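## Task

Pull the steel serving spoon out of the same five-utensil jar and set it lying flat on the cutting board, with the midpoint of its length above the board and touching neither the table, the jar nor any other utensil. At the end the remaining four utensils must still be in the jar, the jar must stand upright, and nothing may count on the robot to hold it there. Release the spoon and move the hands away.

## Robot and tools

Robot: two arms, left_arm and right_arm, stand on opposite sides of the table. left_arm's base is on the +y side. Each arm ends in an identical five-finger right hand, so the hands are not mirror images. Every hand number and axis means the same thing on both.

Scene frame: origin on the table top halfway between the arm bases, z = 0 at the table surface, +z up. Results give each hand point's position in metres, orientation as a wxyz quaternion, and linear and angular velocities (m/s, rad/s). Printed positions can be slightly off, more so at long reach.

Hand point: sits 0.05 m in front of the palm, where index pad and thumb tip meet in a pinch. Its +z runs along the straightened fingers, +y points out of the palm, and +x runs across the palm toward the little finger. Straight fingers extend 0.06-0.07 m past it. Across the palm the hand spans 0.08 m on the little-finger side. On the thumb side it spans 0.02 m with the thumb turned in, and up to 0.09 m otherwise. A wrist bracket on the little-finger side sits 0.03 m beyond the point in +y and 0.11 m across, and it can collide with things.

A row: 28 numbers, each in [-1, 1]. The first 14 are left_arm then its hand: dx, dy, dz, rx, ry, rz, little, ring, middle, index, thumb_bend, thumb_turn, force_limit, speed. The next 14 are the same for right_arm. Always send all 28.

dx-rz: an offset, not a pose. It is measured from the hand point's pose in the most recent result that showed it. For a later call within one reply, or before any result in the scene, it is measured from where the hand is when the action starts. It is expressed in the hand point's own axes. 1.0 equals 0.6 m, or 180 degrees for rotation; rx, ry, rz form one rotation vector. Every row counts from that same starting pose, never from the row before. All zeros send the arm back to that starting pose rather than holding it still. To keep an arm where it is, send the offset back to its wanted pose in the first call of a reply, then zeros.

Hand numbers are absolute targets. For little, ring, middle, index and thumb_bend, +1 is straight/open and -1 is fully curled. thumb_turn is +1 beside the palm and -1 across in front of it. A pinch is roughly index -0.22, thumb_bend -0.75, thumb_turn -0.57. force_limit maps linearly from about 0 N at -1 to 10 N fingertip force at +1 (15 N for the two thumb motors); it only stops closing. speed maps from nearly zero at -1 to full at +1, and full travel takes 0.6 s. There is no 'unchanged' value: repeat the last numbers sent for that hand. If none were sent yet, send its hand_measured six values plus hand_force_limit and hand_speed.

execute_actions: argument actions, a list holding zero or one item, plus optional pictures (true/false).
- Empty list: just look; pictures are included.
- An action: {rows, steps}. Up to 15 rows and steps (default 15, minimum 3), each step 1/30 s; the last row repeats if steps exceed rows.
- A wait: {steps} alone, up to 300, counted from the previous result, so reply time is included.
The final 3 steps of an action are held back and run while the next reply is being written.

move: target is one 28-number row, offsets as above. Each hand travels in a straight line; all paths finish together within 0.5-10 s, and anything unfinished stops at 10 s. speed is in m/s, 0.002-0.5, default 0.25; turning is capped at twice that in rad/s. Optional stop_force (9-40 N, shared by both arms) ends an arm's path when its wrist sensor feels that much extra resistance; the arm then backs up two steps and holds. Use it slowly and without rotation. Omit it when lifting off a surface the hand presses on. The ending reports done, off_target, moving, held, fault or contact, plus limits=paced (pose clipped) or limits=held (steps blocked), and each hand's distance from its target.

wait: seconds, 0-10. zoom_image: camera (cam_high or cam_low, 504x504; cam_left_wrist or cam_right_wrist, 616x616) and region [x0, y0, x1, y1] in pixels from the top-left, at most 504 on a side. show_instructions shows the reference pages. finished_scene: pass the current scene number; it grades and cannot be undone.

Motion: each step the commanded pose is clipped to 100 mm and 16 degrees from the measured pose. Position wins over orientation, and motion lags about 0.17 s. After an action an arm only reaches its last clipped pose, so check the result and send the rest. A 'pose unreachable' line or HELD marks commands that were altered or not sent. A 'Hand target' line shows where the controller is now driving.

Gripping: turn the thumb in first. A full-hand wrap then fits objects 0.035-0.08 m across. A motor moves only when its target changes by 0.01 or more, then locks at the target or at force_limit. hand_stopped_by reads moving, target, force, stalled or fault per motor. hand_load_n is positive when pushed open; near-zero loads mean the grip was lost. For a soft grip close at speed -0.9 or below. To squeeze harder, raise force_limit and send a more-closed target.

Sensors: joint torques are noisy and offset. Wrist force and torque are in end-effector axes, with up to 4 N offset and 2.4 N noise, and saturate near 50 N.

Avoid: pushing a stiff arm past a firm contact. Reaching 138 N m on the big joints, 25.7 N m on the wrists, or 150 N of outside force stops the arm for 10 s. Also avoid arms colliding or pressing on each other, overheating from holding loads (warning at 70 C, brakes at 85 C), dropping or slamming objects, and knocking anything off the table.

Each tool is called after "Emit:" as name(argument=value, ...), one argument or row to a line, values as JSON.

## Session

Emit:
execute_actions(
  actions=[],
)

Scene clock: 0.00 s of 5600.00 s.
left_arm: end_effector_position=(+0.2911, +0.4773, +0.4819) hand_measured=(+1.000, +1.000, +1.000, +1.000, +1.000, +1.000) hand_load_n=(+0.0, +0.0, +0.0, +0.0, +0.0, +0.0) hand_stopped_by=(target, target, target, target, target, target) hand_force_limit=0.00 hand_speed=-0.80 end_effector_quat_wxyz=(-0.006, +0.398, +0.917, +0.002) end_effector_velocity=(+0.000, -0.000, -0.000) end_effector_angular_velocity=(-0.001, -0.000, -0.002) | right_arm: end_effector_position=(+0.1633, -0.2559, +0.4691) hand_measured=(+1.000, +1.000, +1.000, +1.000, +1.000, +1.000) hand_load_n=(+0.0, +0.0, +0.0, +0.0, +0.0, +0.0) hand_stopped_by=(target, target, target, target, target, target) hand_force_limit=0.00 hand_speed=-0.80 end_effector_quat_wxyz=(+0.004, -0.315, +0.949, +0.001) end_effector_velocity=(-0.000, -0.000, +0.000) end_effector_angular_velocity=(-0.001, -0.000, +0.003)
Joint positions: left_arm=[ 0.558 -1.754  1.359  1.977  1.575 -1.858] | right_arm=[-1.178 -1.721  1.364  1.921  1.57  -1.856]
Joint velocities: left_arm=[ 0.    -0.     0.    -0.001  0.     0.002] | right_arm=[ 0.001  0.    -0.     0.     0.001 -0.002]
Joint torques (N m, as the arm reports them, + toward a larger angle): no reading
Motor temperatures (°C, as the motors report them): left_arm=[31 30 30 39 35 42] | right_arm=[33 29 30 40 36 38]
Wrist force (N, on the end effector, along its own x y z axes, offset not removed): no reading
Wrist torque (N m, same axes, about the end effector's origin, offset not removed): no reading
Hand target (left_arm): +0.291, +0.477, +0.482; -0.006, +0.398, +0.917, +0.002
Hand target (right_arm): +0.163, -0.256, +0.469; +0.004, -0.315, +0.949, +0.001

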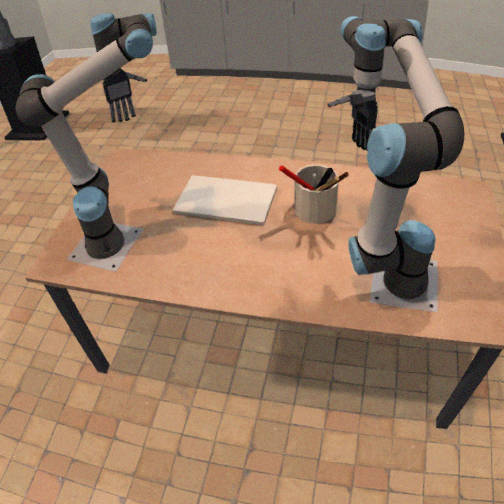

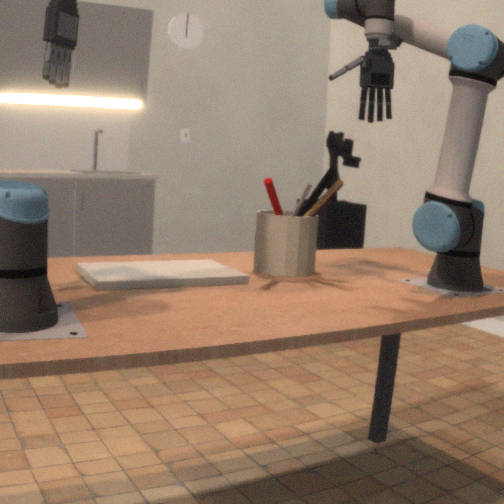

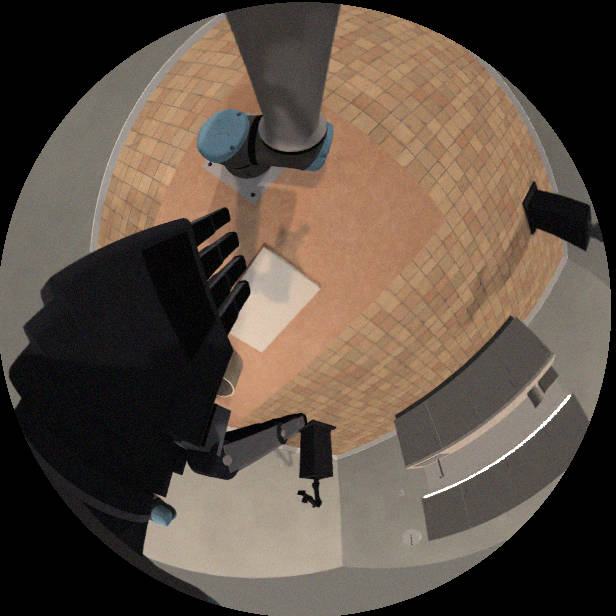

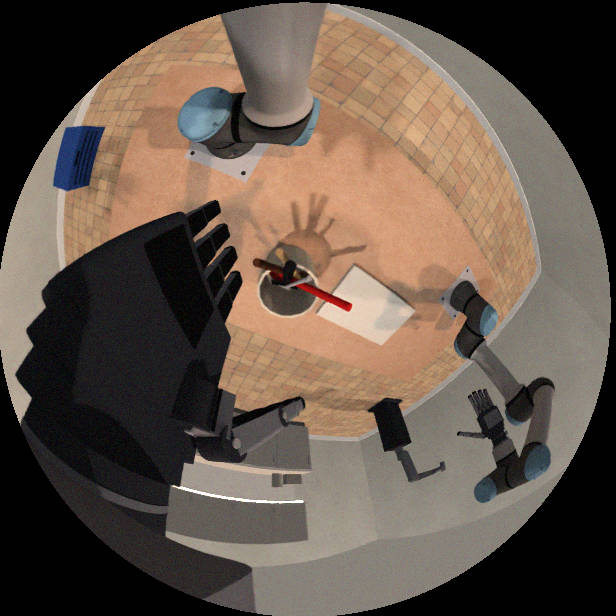

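Emit:
zoom_image(
  camera="cam_high",
  region=[260,150,370,240],
)

Emit:
zoom_image(
  camera="cam_low",
  region=[230,160,370,290],
)

Emit:
zoom_image(
  camera="cam_right_wrist",
  region=[230,230,370,340],
)

Region (260, 150, 370, 240) of cam_high's 504x504 image, scaled by 4.582, with more detail than that image has; it fills the top 412 rows of this view, and the rest is white.

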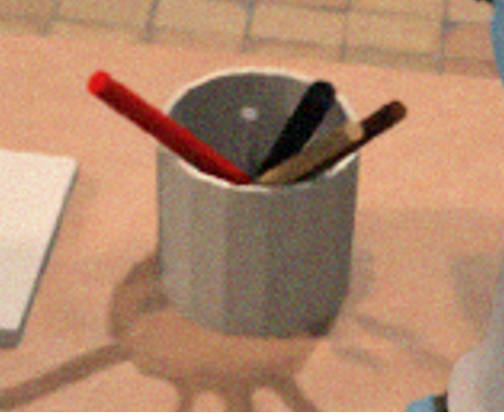

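Region (230, 160, 370, 290) of cam_low's 504x504 image, scaled by 3.600, with more detail than that image has; it fills the top 468 rows of this view, and the rest is white.

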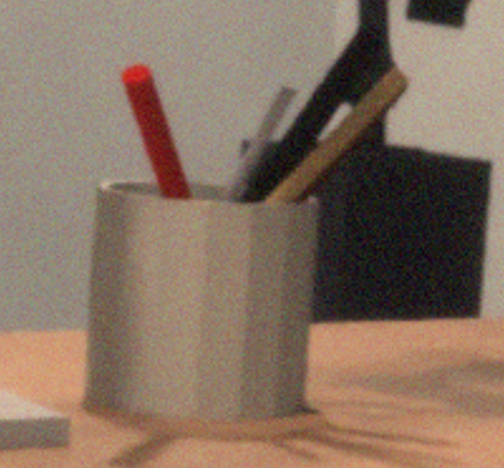

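Region (230, 230, 370, 340) of cam_right_wrist's 616x616 image, scaled by 3.600, with more detail than that image has; it fills the top 396 rows of this view, and the rest is white.

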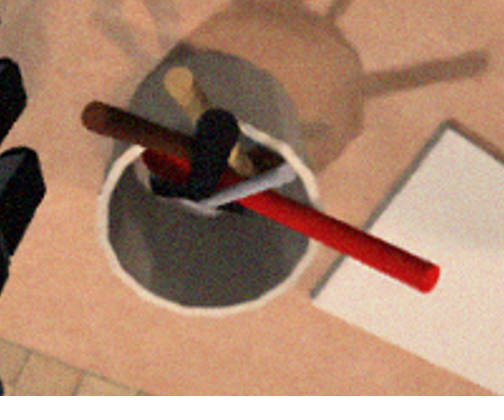

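Emit:
move(
  target=[0,0,0,0,0,0,1,1,1,1,1,1,0,-0.8, -0.012,0.19,0.2,0,0,0.705,-0.6,-0.6,-0.6,0.5,-0.6,-0.57,0.8,0],
)

Emit:
move(
  target=[0,0,0,0,0,0,1,1,1,1,1,1,0,-0.8, 0,0,0.08,0,0.5,0,-0.6,-0.6,-0.6,0.5,-0.6,-0.57,0.8,0],
)

Scene clock: 5.50 s of 5600.00 s.
left_arm: end_effector_position=(+0.2911, +0.4773, +0.4819) hand_measured=(+1.000, +1.000, +1.000, +1.000, +1.000, +1.000) hand_load_n=(+0.0, +0.0, +0.0, +0.0, +0.0, +0.0) hand_stopped_by=(target, target, target, target, target, target) hand_force_limit=0.00 hand_speed=-0.80 end_effector_quat_wxyz=(-0.006, +0.398, +0.917, +0.002) end_effector_velocity=(+0.000, +0.000, -0.000) end_effector_angular_velocity=(-0.000, -0.001, -0.001) | right_arm: end_effector_position=(+0.1015, -0.1597, +0.3496) hand_measured=(-0.600, -0.600, -0.600, +0.500, -0.600, -0.570) hand_load_n=(+0.0, +0.0, +0.0, +0.0, +0.0, +0.0) hand_stopped_by=(target, target, target, target, target, target) hand_force_limit=0.80 hand_speed=0.00 end_effector_quat_wxyz=(+0.001, +0.707, +0.707, +0.004) end_effector_velocity=(-0.000, +0.000, -0.001) end_effector_angular_velocity=(-0.002, -0.003, -0.016)
Joint positions: left_arm=[ 0.558 -1.754  1.359  1.977  1.575 -1.858] | right_arm=[-0.342 -1.396  1.347  1.613  1.576  1.193]
Joint velocities: left_arm=[ 0.001 -0.     0.001 -0.001 -0.001  0.002] | right_arm=[ 0.004  0.004 -0.003 -0.001  0.003  0.02 ]
Joint torques (N m, as the arm reports them, + toward a larger angle): left_arm=[ -0.88  -9.1  -19.32   2.08   0.02   0.13] | right_arm=[ 13.24 -15.51 -29.8    0.18   1.7    3.17]
Motor temperatures (°C, as the motors report them): left_arm=[31 30 30 39 35 42] | right_arm=[33 29 30 40 36 38]
Wrist force (N, on the end effector, along its own x y z axes, offset not removed): left_arm=[-0.3 -1.5 0.4] | right_arm=[2.8 2.7 2.7]
Wrist torque (N m, same axes, about the end effector's origin, offset not removed): left_arm=[-0.23 -0.23 0.05] | right_arm=[0.36 -0.68 0.27]
Hand target (left_arm): +0.291, +0.477, +0.482; -0.006, +0.398, +0.917, +0.002
Hand target (right_arm): +0.102, -0.160, +0.350; +0.001, +0.708, +0.706, +0.004
Off the commanded pose (left_arm): 0.000 m, 0 deg.
Off the commanded pose (right_arm): 0.001 m, 0 deg.
Kept back: nothing.
move: done

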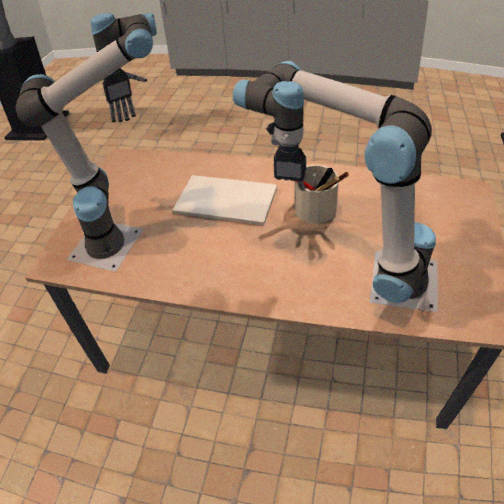

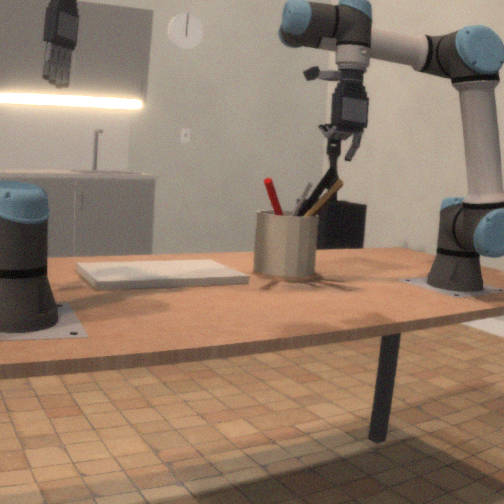

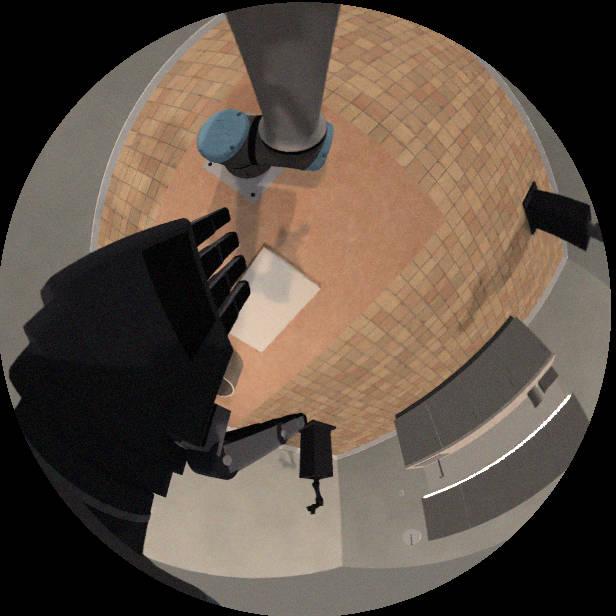

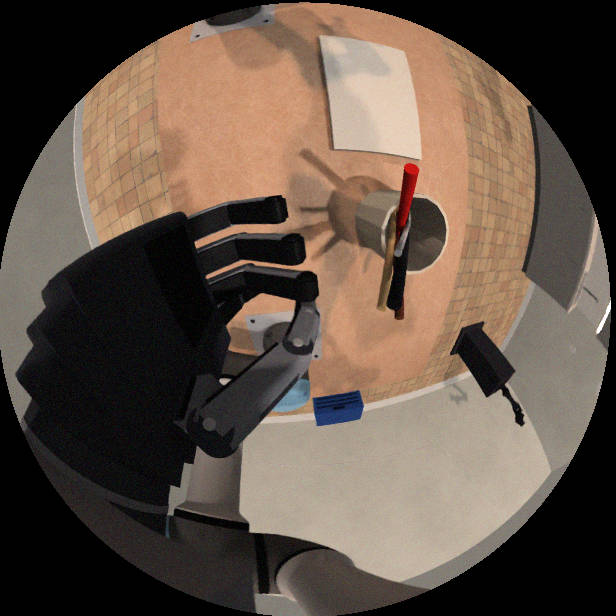

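Scene clock: 10.87 s of 5600.00 s.
left_arm: end_effector_position=(+0.2911, +0.4773, +0.4819) hand_measured=(+1.000, +1.000, +1.000, +1.000, +1.000, +1.000) hand_load_n=(+0.0, +0.0, +0.0, +0.0, +0.0, +0.0) hand_stopped_by=(target, target, target, target, target, target) hand_force_limit=0.00 hand_speed=-0.80 end_effector_quat_wxyz=(-0.006, +0.398, +0.917, +0.002) end_effector_velocity=(+0.000, +0.000, -0.001) end_effector_angular_velocity=(+0.001, +0.002, +0.004) | right_arm: end_effector_position=(+0.1014, -0.1568, +0.3013) hand_measured=(-0.600, -0.600, -0.600, +0.500, -0.600, -0.570) hand_load_n=(+0.0, +0.0, +0.0, +0.0, +0.0, +0.0) hand_stopped_by=(target, target, target, target, target, target) hand_force_limit=0.80 hand_speed=0.00 end_effector_quat_wxyz=(-0.433, +0.555, +0.473, +0.530) end_effector_velocity=(-0.000, -0.000, -0.000) end_effector_angular_velocity=(+0.037, -0.005, -0.012)
Joint positions: left_arm=[ 0.558 -1.754  1.359  1.977  1.575 -1.858] | right_arm=[-1.327 -2.634  2.439  0.365  0.392  1.394]
Joint velocities: left_arm=[ 0.003  0.002  0.001 -0.     0.001 -0.002] | right_arm=[ 0.064 -0.03   0.02  -0.116  0.069  0.124]
Joint torques (N m, as the arm reports them, + toward a larger angle): left_arm=[ -0.12  -9.5  -19.33   2.13   0.13   0.06] | right_arm=[ 13.86   6.74 -10.22  -3.26   1.88   2.63]
Motor temperatures (°C, as the motors report them): left_arm=[31 30 30 39 35 42] | right_arm=[33 29 30 40 36 38]
Wrist force (N, on the end effector, along its own x y z axes, offset not removed): left_arm=[-0.9 -0.4 1.0] | right_arm=[1.1 2.6 2.7]
Wrist torque (N m, same axes, about the end effector's origin, offset not removed): left_arm=[-0.05 -0.14 0.02] | right_arm=[0.40 -0.43 0.08]
Hand target (left_arm): +0.291, +0.477, +0.482; -0.006, +0.398, +0.917, +0.002
Hand target (right_arm): +0.101, -0.157, +0.301; -0.434, +0.554, +0.471, +0.532
Off the commanded pose (left_arm): 0.000 m, 0 deg.
Off the commanded pose (right_arm): 0.003 m, 11 deg.
Kept back: nothing.
move: off_target (right_arm)

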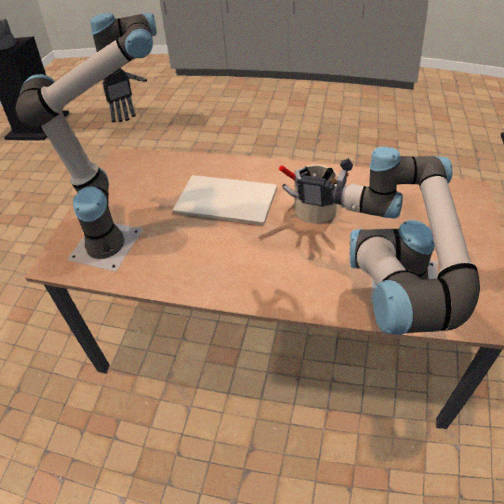

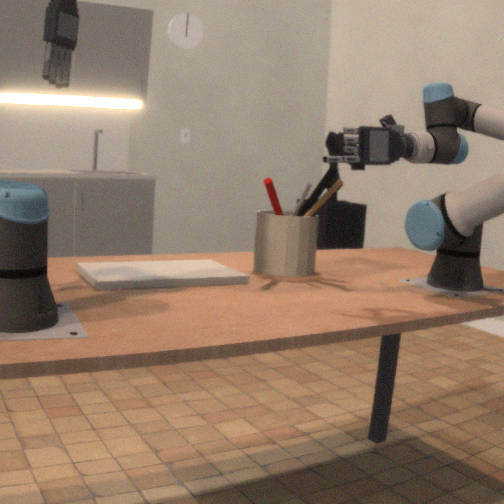

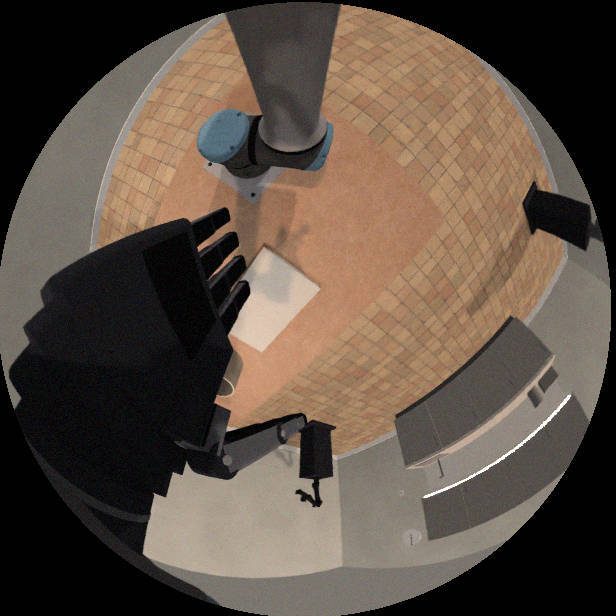

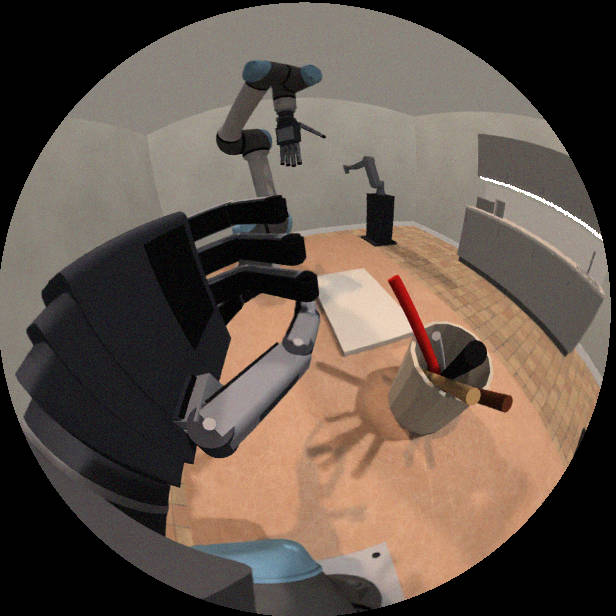

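Emit:
move(
  target=[0,0,0,0,0,0,1,1,1,1,1,1,0,-0.8, 0.03,0.05,0,0,0,0.5,-0.6,-0.6,-0.6,0.5,-0.6,-0.57,0.8,0],
)

Scene clock: 14.97 s of 5600.00 s.
left_arm: end_effector_position=(+0.2911, +0.4773, +0.4819) hand_measured=(+1.000, +1.000, +1.000, +1.000, +1.000, +1.000) hand_load_n=(+0.0, +0.0, +0.0, +0.0, +0.0, +0.0) hand_stopped_by=(target, target, target, target, target, target) hand_force_limit=0.00 hand_speed=-0.80 end_effector_quat_wxyz=(-0.006, +0.398, +0.917, +0.002) end_effector_velocity=(+0.001, +0.000, +0.000) end_effector_angular_velocity=(+0.001, -0.001, +0.000) | right_arm: end_effector_position=(+0.1309, -0.1576, +0.3197) hand_measured=(-0.600, -0.600, -0.600, +0.500, -0.600, -0.570) hand_load_n=(+0.0, +0.0, +0.0, +0.0, +0.0, +0.0) hand_stopped_by=(target, target, target, target, target, target) hand_force_limit=0.80 hand_speed=0.00 end_effector_quat_wxyz=(+0.660, -0.745, +0.066, -0.074) end_effector_velocity=(+0.000, +0.000, -0.000) end_effector_angular_velocity=(+0.025, +0.009, +0.017)
Joint positions: left_arm=[ 0.558 -1.754  1.359  1.977  1.575 -1.858] | right_arm=[-1.724 -2.108  2.392  1.21   0.12   1.625]
Joint velocities: left_arm=[ 0.001  0.001 -0.    -0.    -0.001  0.001] | right_arm=[-0.024  0.054  0.083  0.204 -0.026 -0.331]
Joint torques (N m, as the arm reports them, + toward a larger angle): left_arm=[ -0.48  -9.68 -19.41   2.04   0.15   0.09] | right_arm=[-13.49  11.68  -6.78   5.33  -4.22  -3.62]
Motor temperatures (°C, as the motors report them): left_arm=[31 30 30 39 35 42] | right_arm=[33 29 30 40 36 38]
Wrist force (N, on the end effector, along its own x y z axes, offset not removed): left_arm=[1.8 -2.2 0.0] | right_arm=[1.2 1.5 2.0]
Wrist torque (N m, same axes, about the end effector's origin, offset not removed): left_arm=[-0.30 -0.54 0.15] | right_arm=[0.35 -0.36 0.12]
Hand target (left_arm): +0.291, +0.477, +0.482; -0.006, +0.398, +0.917, +0.002
Hand target (right_arm): +0.131, -0.158, +0.320; -0.661, +0.744, -0.065, +0.072
Off the commanded pose (left_arm): 0.000 m, 0 deg.
Off the commanded pose (right_arm): 0.003 m, 3 deg.
Kept back: nothing.
move: off_target (right_arm)

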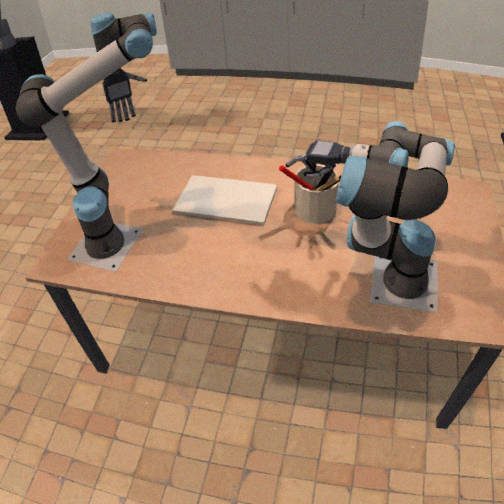

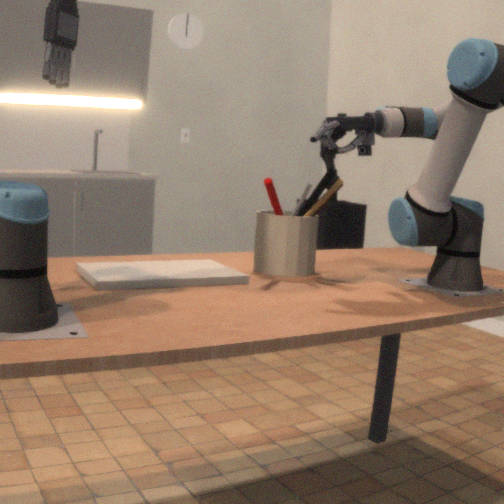

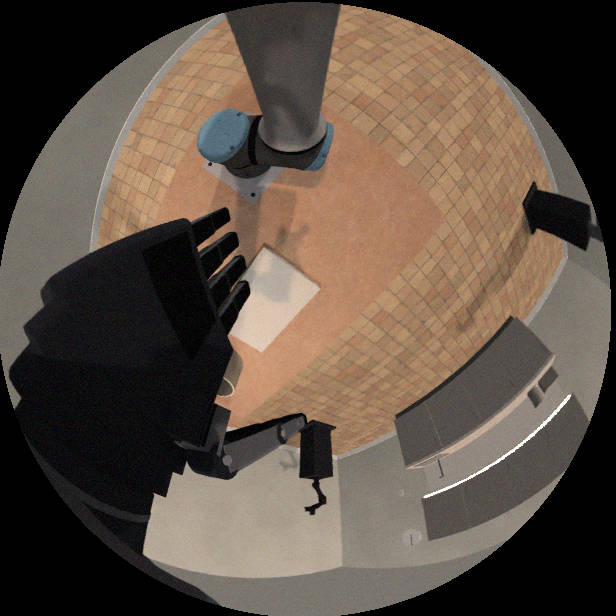

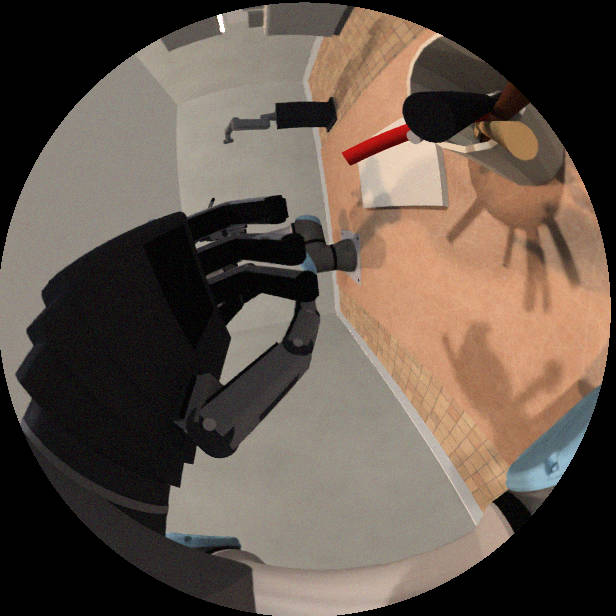

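Emit:
move(
  target=[0,0,0,0,0,0,1,1,1,1,1,1,0,-0.8, 0.05,0,0,-0.06,0.25,0,-0.6,-0.6,-0.6,0.5,-0.6,-0.57,0.8,0],
)

Scene clock: 17.47 s of 5600.00 s.
left_arm: end_effector_position=(+0.2911, +0.4773, +0.4819) hand_measured=(+1.000, +1.000, +1.000, +1.000, +1.000, +1.000) hand_load_n=(+0.0, +0.0, +0.0, +0.0, +0.0, +0.0) hand_stopped_by=(target, target, target, target, target, target) hand_force_limit=0.00 hand_speed=-0.80 end_effector_quat_wxyz=(-0.006, +0.398, +0.917, +0.002) end_effector_velocity=(-0.000, +0.001, +0.000) end_effector_angular_velocity=(-0.000, +0.000, +0.003) | right_arm: end_effector_position=(+0.1609, -0.1637, +0.3206) hand_measured=(-0.600, -0.600, -0.600, +0.500, -0.600, -0.570) hand_load_n=(+0.0, +0.0, +0.0, +0.0, +0.0, +0.0) hand_stopped_by=(target, target, target, target, target, target) hand_force_limit=0.80 hand_speed=0.00 end_effector_quat_wxyz=(+0.513, -0.718, +0.320, -0.346) end_effector_velocity=(-0.001, -0.000, -0.000) end_effector_angular_velocity=(+0.008, -0.007, -0.012)
Joint positions: left_arm=[ 0.558 -1.754  1.359  1.977  1.575 -1.858] | right_arm=[-2.24  -2.904  2.188  1.391  0.385  2.33 ]
Joint velocities: left_arm=[ 0.002 -0.001 -0.     0.001  0.    -0.001] | right_arm=[ 0.007 -0.013 -0.007 -0.03   0.008  0.053]
Joint torques (N m, as the arm reports them, + toward a larger angle): left_arm=[ -0.6   -8.86 -19.89   2.05   0.2    0.15] | right_arm=[ 12.6   14.07 -26.22  -1.1    1.26   2.25]
Motor temperatures (°C, as the motors report them): left_arm=[31 30 30 39 35 42] | right_arm=[33 29 30 40 36 38]
Wrist force (N, on the end effector, along its own x y z axes, offset not removed): left_arm=[-0.7 -1.7 1.8] | right_arm=[1.5 1.3 0.9]
Wrist torque (N m, same axes, about the end effector's origin, offset not removed): left_arm=[-0.30 -0.14 -0.01] | right_arm=[0.38 -0.42 0.13]
Hand target (left_arm): +0.291, +0.477, +0.482; -0.006, +0.398, +0.917, +0.002
Hand target (right_arm): +0.161, -0.164, +0.321; -0.513, +0.717, -0.320, +0.347
Off the commanded pose (left_arm): 0.000 m, 0 deg.
Off the commanded pose (right_arm): 0.001 m, 0 deg.
Kept back: nothing.
move: done

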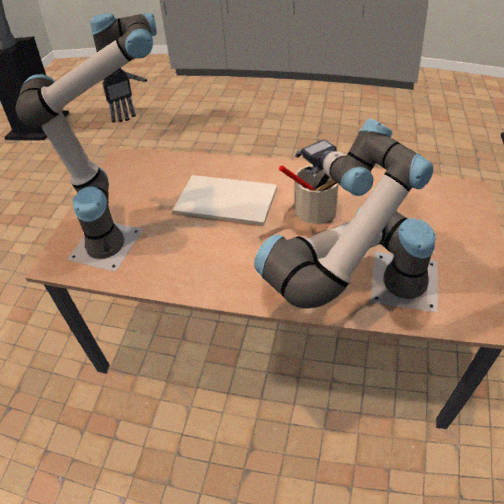

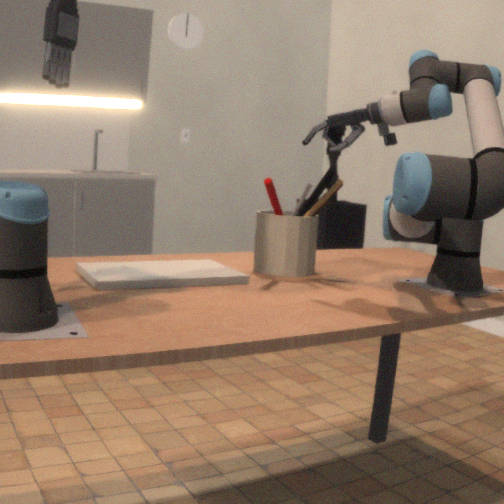

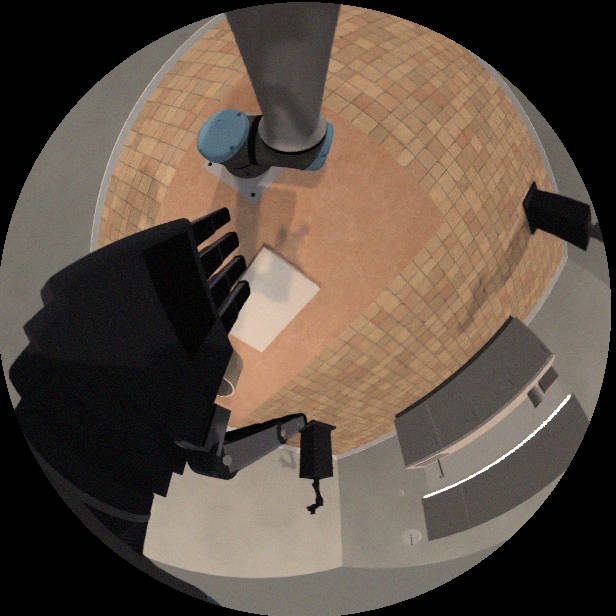

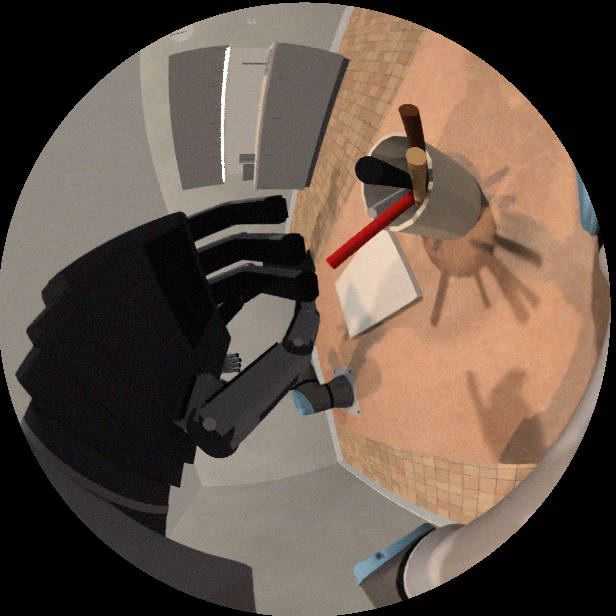

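Emit:
execute_actions(
  actions=[],
)

Scene clock: 17.77 s of 5600.00 s.
left_arm: end_effector_position=(+0.2911, +0.4773, +0.4819) hand_measured=(+1.000, +1.000, +1.000, +1.000, +1.000, +1.000) hand_load_n=(+0.0, +0.0, +0.0, +0.0, +0.0, +0.0) hand_stopped_by=(target, target, target, target, target, target) hand_force_limit=0.00 hand_speed=-0.80 end_effector_quat_wxyz=(-0.006, +0.398, +0.917, +0.002) end_effector_velocity=(-0.000, +0.000, +0.000) end_effector_angular_velocity=(-0.001, +0.000, -0.000) | right_arm: end_effector_position=(+0.1608, -0.1638, +0.3206) hand_measured=(-0.600, -0.600, -0.600, +0.500, -0.600, -0.570) hand_load_n=(+0.0, +0.0, +0.0, +0.0, +0.0, +0.0) hand_stopped_by=(target, target, target, target, target, target) hand_force_limit=0.80 hand_speed=0.00 end_effector_quat_wxyz=(+0.513, -0.717, +0.320, -0.346) end_effector_velocity=(-0.000, -0.000, -0.000) end_effector_angular_velocity=(+0.000, -0.000, -0.001)
Joint positions: left_arm=[ 0.558 -1.754  1.359  1.977  1.575 -1.858] | right_arm=[-2.239 -2.906  2.187  1.387  0.386  2.336]
Joint velocities: left_arm=[-0.001 -0.001 -0.     0.     0.    -0.   ] | right_arm=[ 0.002 -0.001 -0.    -0.003  0.002  0.005]
Joint torques (N m, as the arm reports them, + toward a larger angle): left_arm=[  0.15  -9.4  -19.77   2.1    0.14   0.14] | right_arm=[ 14.66  18.15 -26.16  -1.32   0.99   2.64]
Motor temperatures (°C, as the motors report them): left_arm=[31 30 30 39 35 42] | right_arm=[33 29 30 40 36 38]
Wrist force (N, on the end effector, along its own x y z axes, offset not removed): left_arm=[0.5 -1.7 0.3] | right_arm=[0.5 2.5 3.1]
Wrist torque (N m, same axes, about the end effector's origin, offset not removed): left_arm=[-0.28 -0.30 0.09] | right_arm=[0.36 -0.31 0.09]
Hand target (left_arm): +0.291, +0.477, +0.482; -0.006, +0.398, +0.917, +0.002
Hand target (right_arm): +0.161, -0.164, +0.321; -0.513, +0.717, -0.320, +0.347
Off the commanded pose (left_arm): 0.000 m, 0 deg.
Off the commanded pose (right_arm): 0.001 m, 0 deg.
Kept back: nothing.
Steps of this call (steps 1 to 9: nothing new was sent). Readings (end_effector_position | what the end effector reports):
1: left_arm (+0.2911, +0.4773, +0.4819) | right_arm (+0.1609, -0.1638, +0.3206) | left_arm hand_measured=(+1.000, +1.000, +1.000, +1.000, +1.000, +1.000) hand_load_n=(+0.0, +0.0, +0.0, +0.0, +0.0, +0.0) hand_stopped_by=(target, target, target, target, target, target) hand_force_limit=0.00 hand_speed=-0.80 | right_arm hand_measured=(-0.600, -0.600, -0.600, +0.500, -0.600, -0.570) hand_load_n=(+0.0, +0.0, +0.0, +0.0, +0.0, +0.0) hand_stopped_by=(target, target, target, target, target, target) hand_force_limit=0.80 hand_speed=0.00
2: left_arm (+0.2911, +0.4773, +0.4819) | right_arm (+0.1609, -0.1638, +0.3206) | left_arm hand_measured=(+1.000, +1.000, +1.000, +1.000, +1.000, +1.000) hand_load_n=(+0.0, +0.0, +0.0, +0.0, +0.0, +0.0) hand_stopped_by=(target, target, target, target, target, target) hand_force_limit=0.00 hand_speed=-0.80 | right_arm hand_measured=(-0.600, -0.600, -0.600, +0.500, -0.600, -0.570) hand_load_n=(+0.0, +0.0, +0.0, +0.0, +0.0, +0.0) hand_stopped_by=(target, target, target, target, target, target) hand_force_limit=0.80 hand_speed=0.00
4: left_arm (+0.2911, +0.4773, +0.4819) | right_arm (+0.1608, -0.1638, +0.3206) | left_arm hand_measured=(+1.000, +1.000, +1.000, +1.000, +1.000, +1.000) hand_load_n=(+0.0, +0.0, +0.0, +0.0, +0.0, +0.0) hand_stopped_by=(target, target, target, target, target, target) hand_force_limit=0.00 hand_speed=-0.80 | right_arm hand_measured=(-0.600, -0.600, -0.600, +0.500, -0.600, -0.570) hand_load_n=(+0.0, +0.0, +0.0, +0.0, +0.0, +0.0) hand_stopped_by=(target, target, target, target, target, target) hand_force_limit=0.80 hand_speed=0.00
8: left_arm (+0.2911, +0.4773, +0.4819) | right_arm (+0.1608, -0.1638, +0.3206) | left_arm hand_measured=(+1.000, +1.000, +1.000, +1.000, +1.000, +1.000) hand_load_n=(+0.0, +0.0, +0.0, +0.0, +0.0, +0.0) hand_stopped_by=(target, target, target, target, target, target) hand_force_limit=0.00 hand_speed=-0.80 | right_arm hand_measured=(-0.600, -0.600, -0.600, +0.500, -0.600, -0.570) hand_load_n=(+0.0, +0.0, +0.0, +0.0, +0.0, +0.0) hand_stopped_by=(target, target, target, target, target, target) hand_force_limit=0.80 hand_speed=0.00
9: the state above

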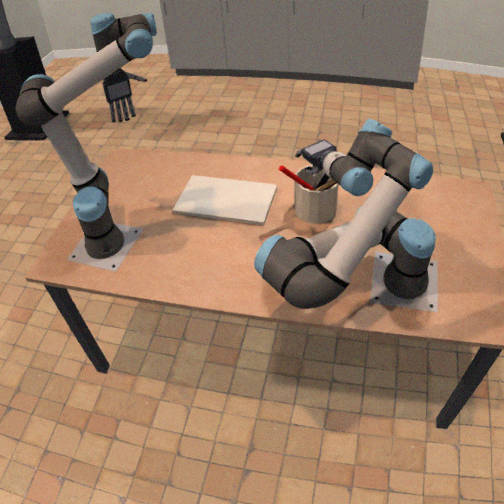

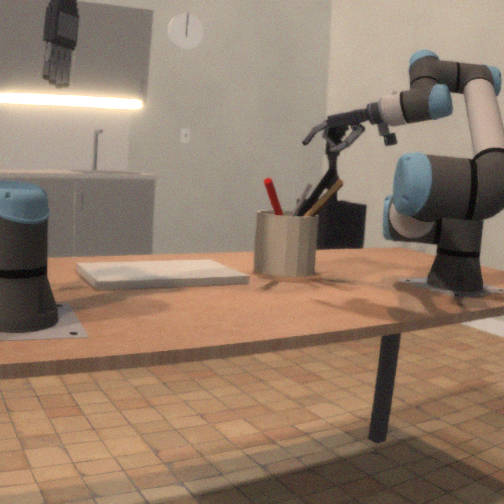

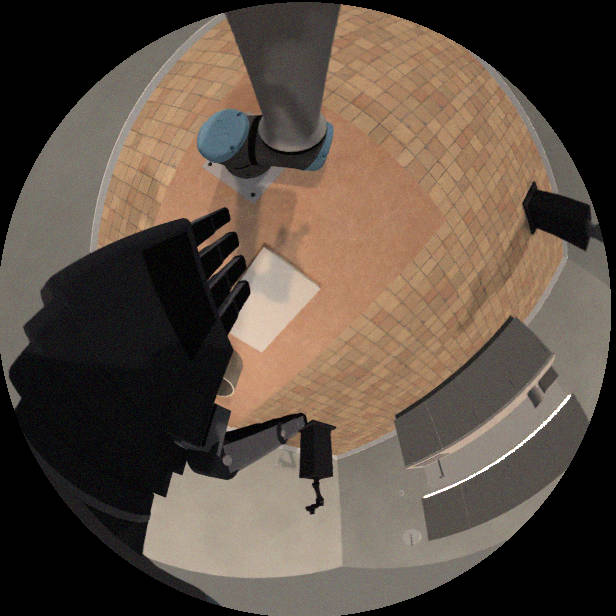

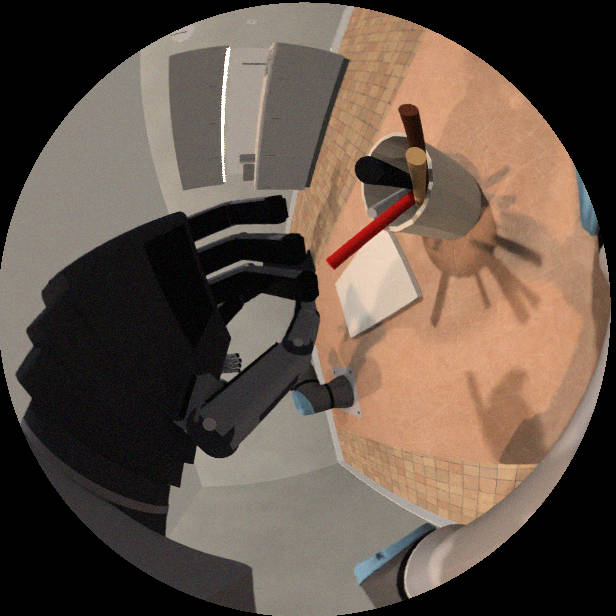

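Emit:
zoom_image(
  camera="cam_low",
  region=[230, 150, 370, 290],
)

Emit:
zoom_image(
  camera="cam_right_wrist",
  region=[300, 90, 500, 290],
)

Emit:
zoom_image(
  camera="cam_high",
  region=[260, 130, 380, 240],
)

Region (230, 150, 370, 290) of cam_low's 504x504 image, scaled by 3.600, with more detail than that image has.

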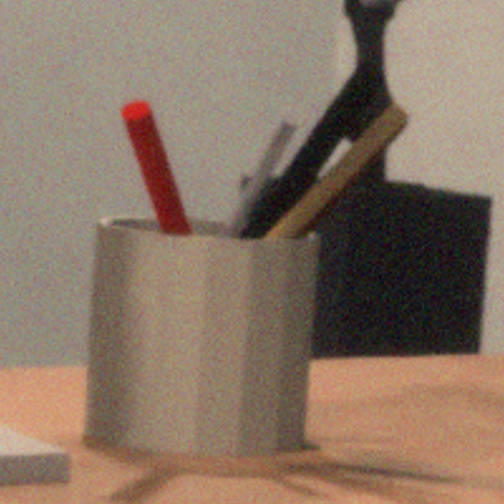

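Region (300, 90, 500, 290) of cam_right_wrist's 616x616 image, scaled by 2.520, with more detail than that image has.

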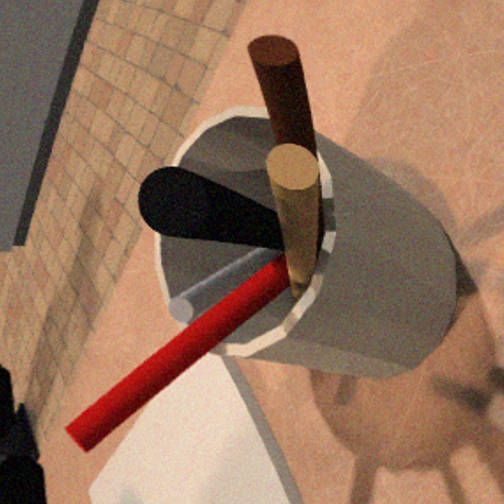

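Region (260, 130, 380, 240) of cam_high's 504x504 image, scaled by 4.200, with more detail than that image has; it fills the top 462 rows of this view, and the rest is white.

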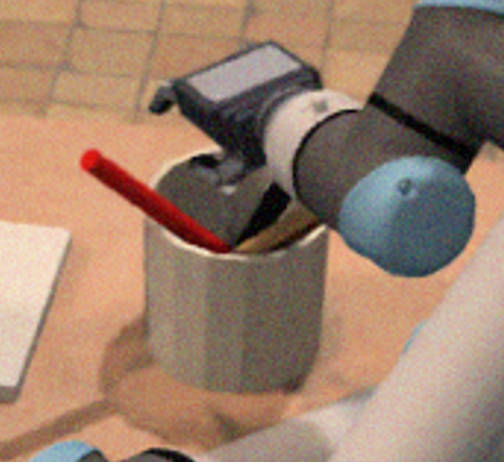

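Emit:
move(
  target=[0,0,0,0,0,0,1,1,1,1,1,1,0,-0.8, 0.367,-0.047,-0.254,0,0,0,-0.6,-0.6,-0.6,0.5,-0.6,-0.57,0.8,0],
)

Emit:
move(
  target=[-0.5,-0.62,0.0,0,0,0,1,1,1,1,1,1,0,-0.8, 0,0,0,0,0,0,-0.6,-0.6,-0.6,0.5,-0.6,-0.57,0.8,0],
)

Scene clock: 21.57 s of 5600.00 s.
left_arm: end_effector_position=(+0.2911, +0.4773, +0.4819) hand_measured=(+1.000, +1.000, +1.000, +1.000, +1.000, +1.000) hand_load_n=(+0.0, +0.0, +0.0, +0.0, +0.0, +0.0) hand_stopped_by=(target, target, target, target, target, target) hand_force_limit=0.00 hand_speed=-0.80 end_effector_quat_wxyz=(-0.006, +0.398, +0.917, +0.002) end_effector_velocity=(+0.000, +0.001, +0.000) end_effector_angular_velocity=(+0.001, +0.001, +0.003) | right_arm: end_effector_position=(+0.1586, -0.4126, +0.4206) hand_measured=(-0.600, -0.600, -0.600, +0.500, -0.600, -0.570) hand_load_n=(+0.0, +0.0, +0.0, +0.0, +0.0, +0.0) hand_stopped_by=(target, target, target, target, target, target) hand_force_limit=0.80 hand_speed=0.00 end_effector_quat_wxyz=(+0.403, -0.635, +0.388, -0.533) end_effector_velocity=(-0.000, -0.000, -0.000) end_effector_angular_velocity=(+0.025, -0.024, +0.003)
Joint positions: left_arm=[ 0.558 -1.754  1.359  1.977  1.575 -1.858] | right_arm=[-0.583 -2.466  1.977  0.65   2.417  2.889]
Joint velocities: left_arm=[ 0.002  0.    -0.     0.001  0.    -0.001] | right_arm=[ 0.05  -0.008  0.018 -0.041  0.047  0.004]
Joint torques (N m, as the arm reports them, + toward a larger angle): left_arm=[ -0.48  -8.73 -19.73   2.     0.12   0.12] | right_arm=[13.65  3.18 -7.18 -3.12  2.55  2.37]
Motor temperatures (°C, as the motors report them): left_arm=[31 30 30 39 35 42] | right_arm=[33 29 30 40 36 38]
Wrist force (N, on the end effector, along its own x y z axes, offset not removed): left_arm=[-1.4 -1.4 0.9] | right_arm=[0.7 1.1 3.5]
Wrist torque (N m, same axes, about the end effector's origin, offset not removed): left_arm=[-0.26 -0.08 -0.06] | right_arm=[0.16 -0.25 0.04]
Hand target (left_arm): +0.291, +0.477, +0.482; -0.006, +0.398, +0.917, +0.002
Hand target (right_arm): +0.159, -0.413, +0.421; -0.406, +0.633, -0.388, +0.533
Off the commanded pose (left_arm): 0.000 m, 0 deg.
Off the commanded pose (right_arm): 0.002 m, 28 deg; orientation clipped at the last step of the last action.
Kept back: nothing.
move: off_target (right_arm); limits=paced

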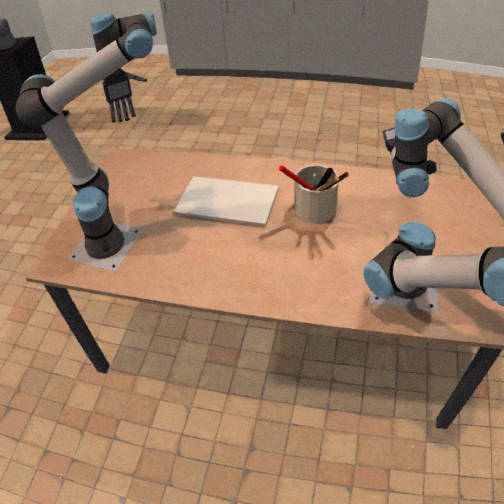

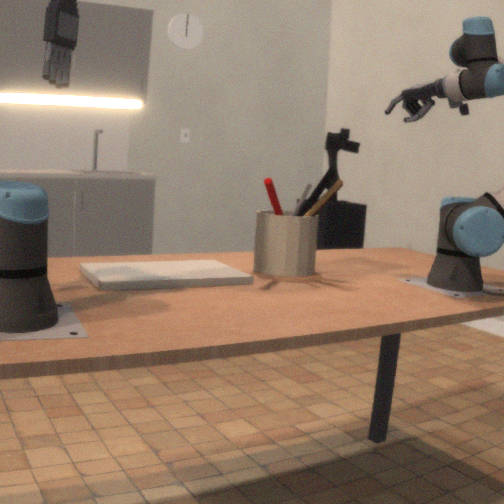

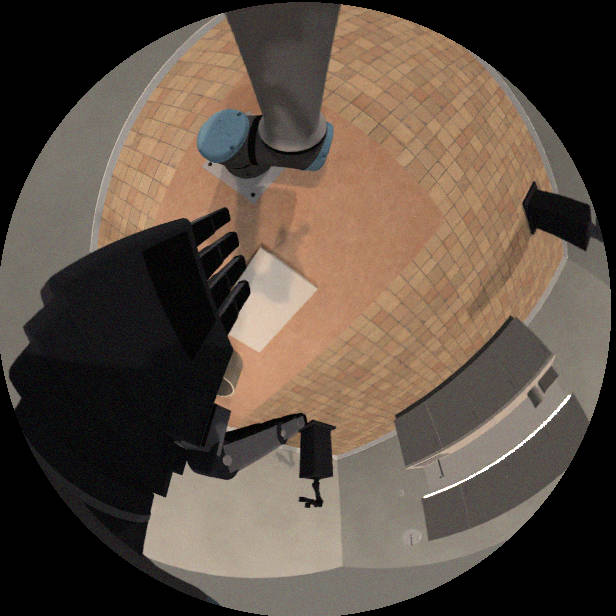

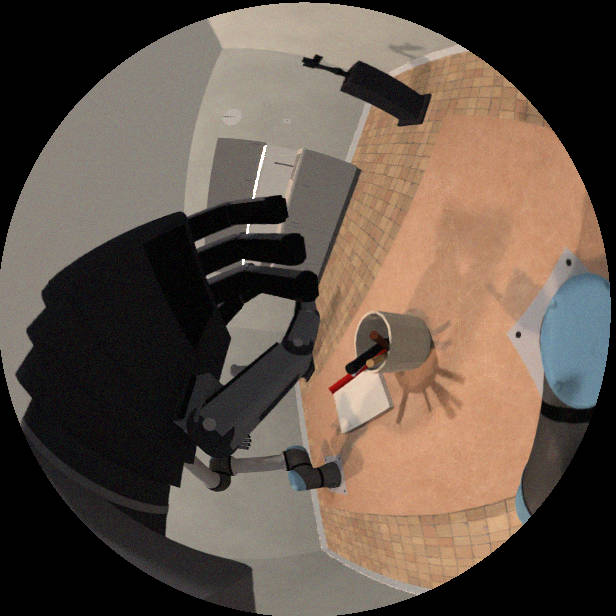

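Scene clock: 24.33 s of 5600.00 s.
left_arm: end_effector_position=(+0.2243, +0.0059, +0.4773) hand_measured=(+1.000, +1.000, +1.000, +1.000, +1.000, +1.000) hand_load_n=(+0.0, +0.0, +0.0, +0.0, +0.0, +0.0) hand_stopped_by=(target, target, target, target, target, target) hand_force_limit=0.00 hand_speed=-0.80 end_effector_quat_wxyz=(+0.140, +0.443, +0.881, -0.087) end_effector_velocity=(-0.001, -0.004, +0.001) end_effector_angular_velocity=(-0.016, -0.003, -0.005) | right_arm: end_effector_position=(+0.1586, -0.4126, +0.4206) hand_measured=(-0.600, -0.600, -0.600, +0.500, -0.600, -0.570) hand_load_n=(+0.0, +0.0, +0.0, +0.0, +0.0, +0.0) hand_stopped_by=(target, target, target, target, target, target) hand_force_limit=0.80 hand_speed=0.00 end_effector_quat_wxyz=(+0.403, -0.635, +0.388, -0.533) end_effector_velocity=(-0.000, +0.000, +0.000) end_effector_angular_velocity=(+0.002, +0.000, +0.001)
Joint positions: left_arm=[ 0.005 -0.788  0.035  2.055  1.375 -2.273] | right_arm=[-0.58  -2.465  1.977  0.65   2.419  2.89 ]
Joint velocities: left_arm=[-0.002 -0.001 -0.003 -0.013 -0.003  0.004] | right_arm=[ 0.001 -0.    -0.     0.    -0.     0.002]
Joint torques (N m, as the arm reports them, + toward a larger angle): left_arm=[ -4.68 -44.84 -21.04  -1.13  -2.52   2.17] | right_arm=[-13.32  17.83 -30.53   2.15   1.87   1.51]
Motor temperatures (°C, as the motors report them): left_arm=[31 30 30 39 35 42] | right_arm=[33 29 30 40 36 38]
Wrist force (N, on the end effector, along its own x y z axes, offset not removed): left_arm=[0.2 0.3 1.2] | right_arm=[2.3 3.2 0.9]
Wrist torque (N m, same axes, about the end effector's origin, offset not removed): left_arm=[0.05 -0.31 0.18] | right_arm=[0.60 -0.46 0.23]
Hand target (left_arm): +0.224, +0.006, +0.477; +0.141, +0.443, +0.881, -0.088
Hand target (right_arm): +0.159, -0.413, +0.421; -0.403, +0.635, -0.388, +0.533
Off the commanded pose (left_arm): 0.002 m, 21 deg; orientation clipped at the last step of the last action.
Off the commanded pose (right_arm): 0.000 m, 0 deg.
elbow stopped short (left arm): the move would have taken joint 3 (elbow) straighter than the controller allows; a more bent joint 3 avoids this.
Kept back: nothing.
move: off_target (left_arm); limits=paced

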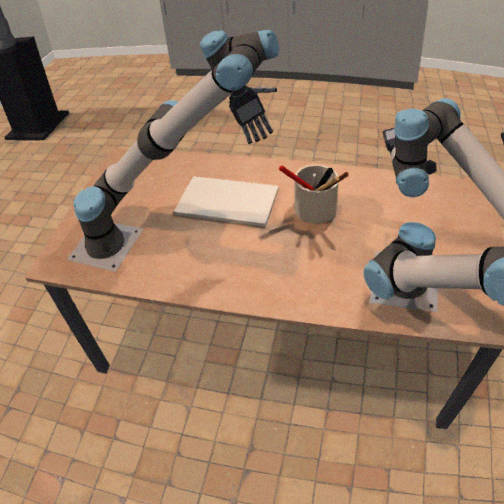

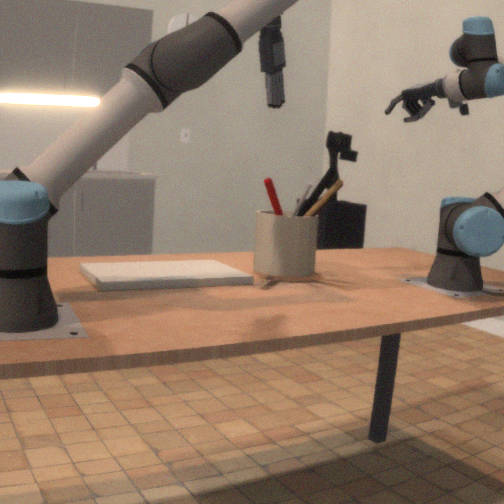

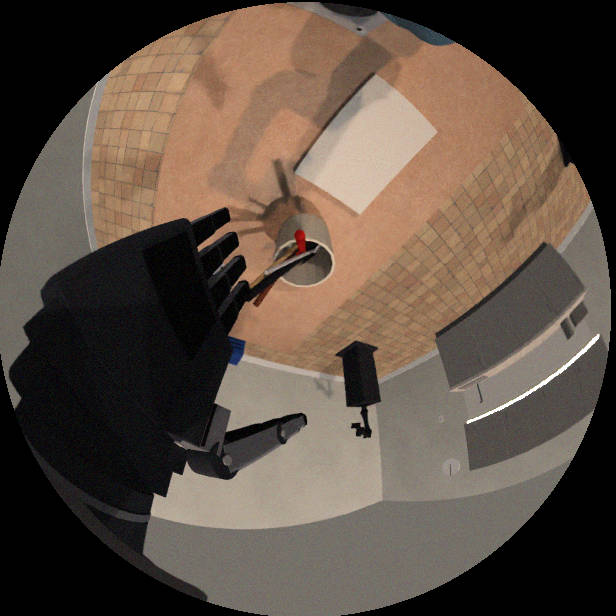

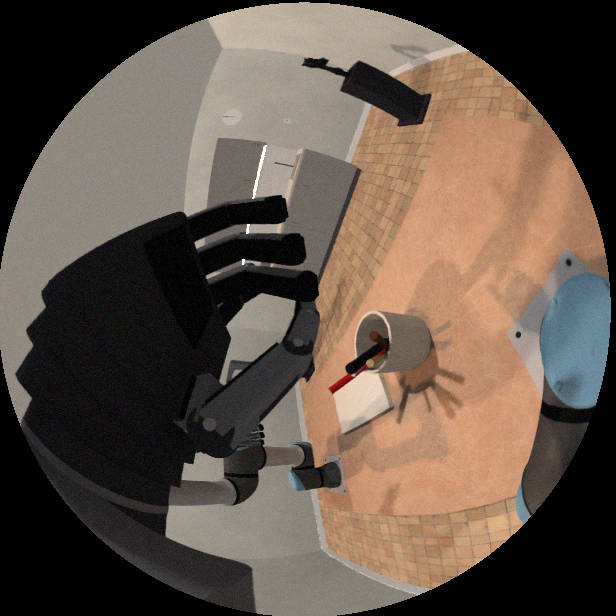

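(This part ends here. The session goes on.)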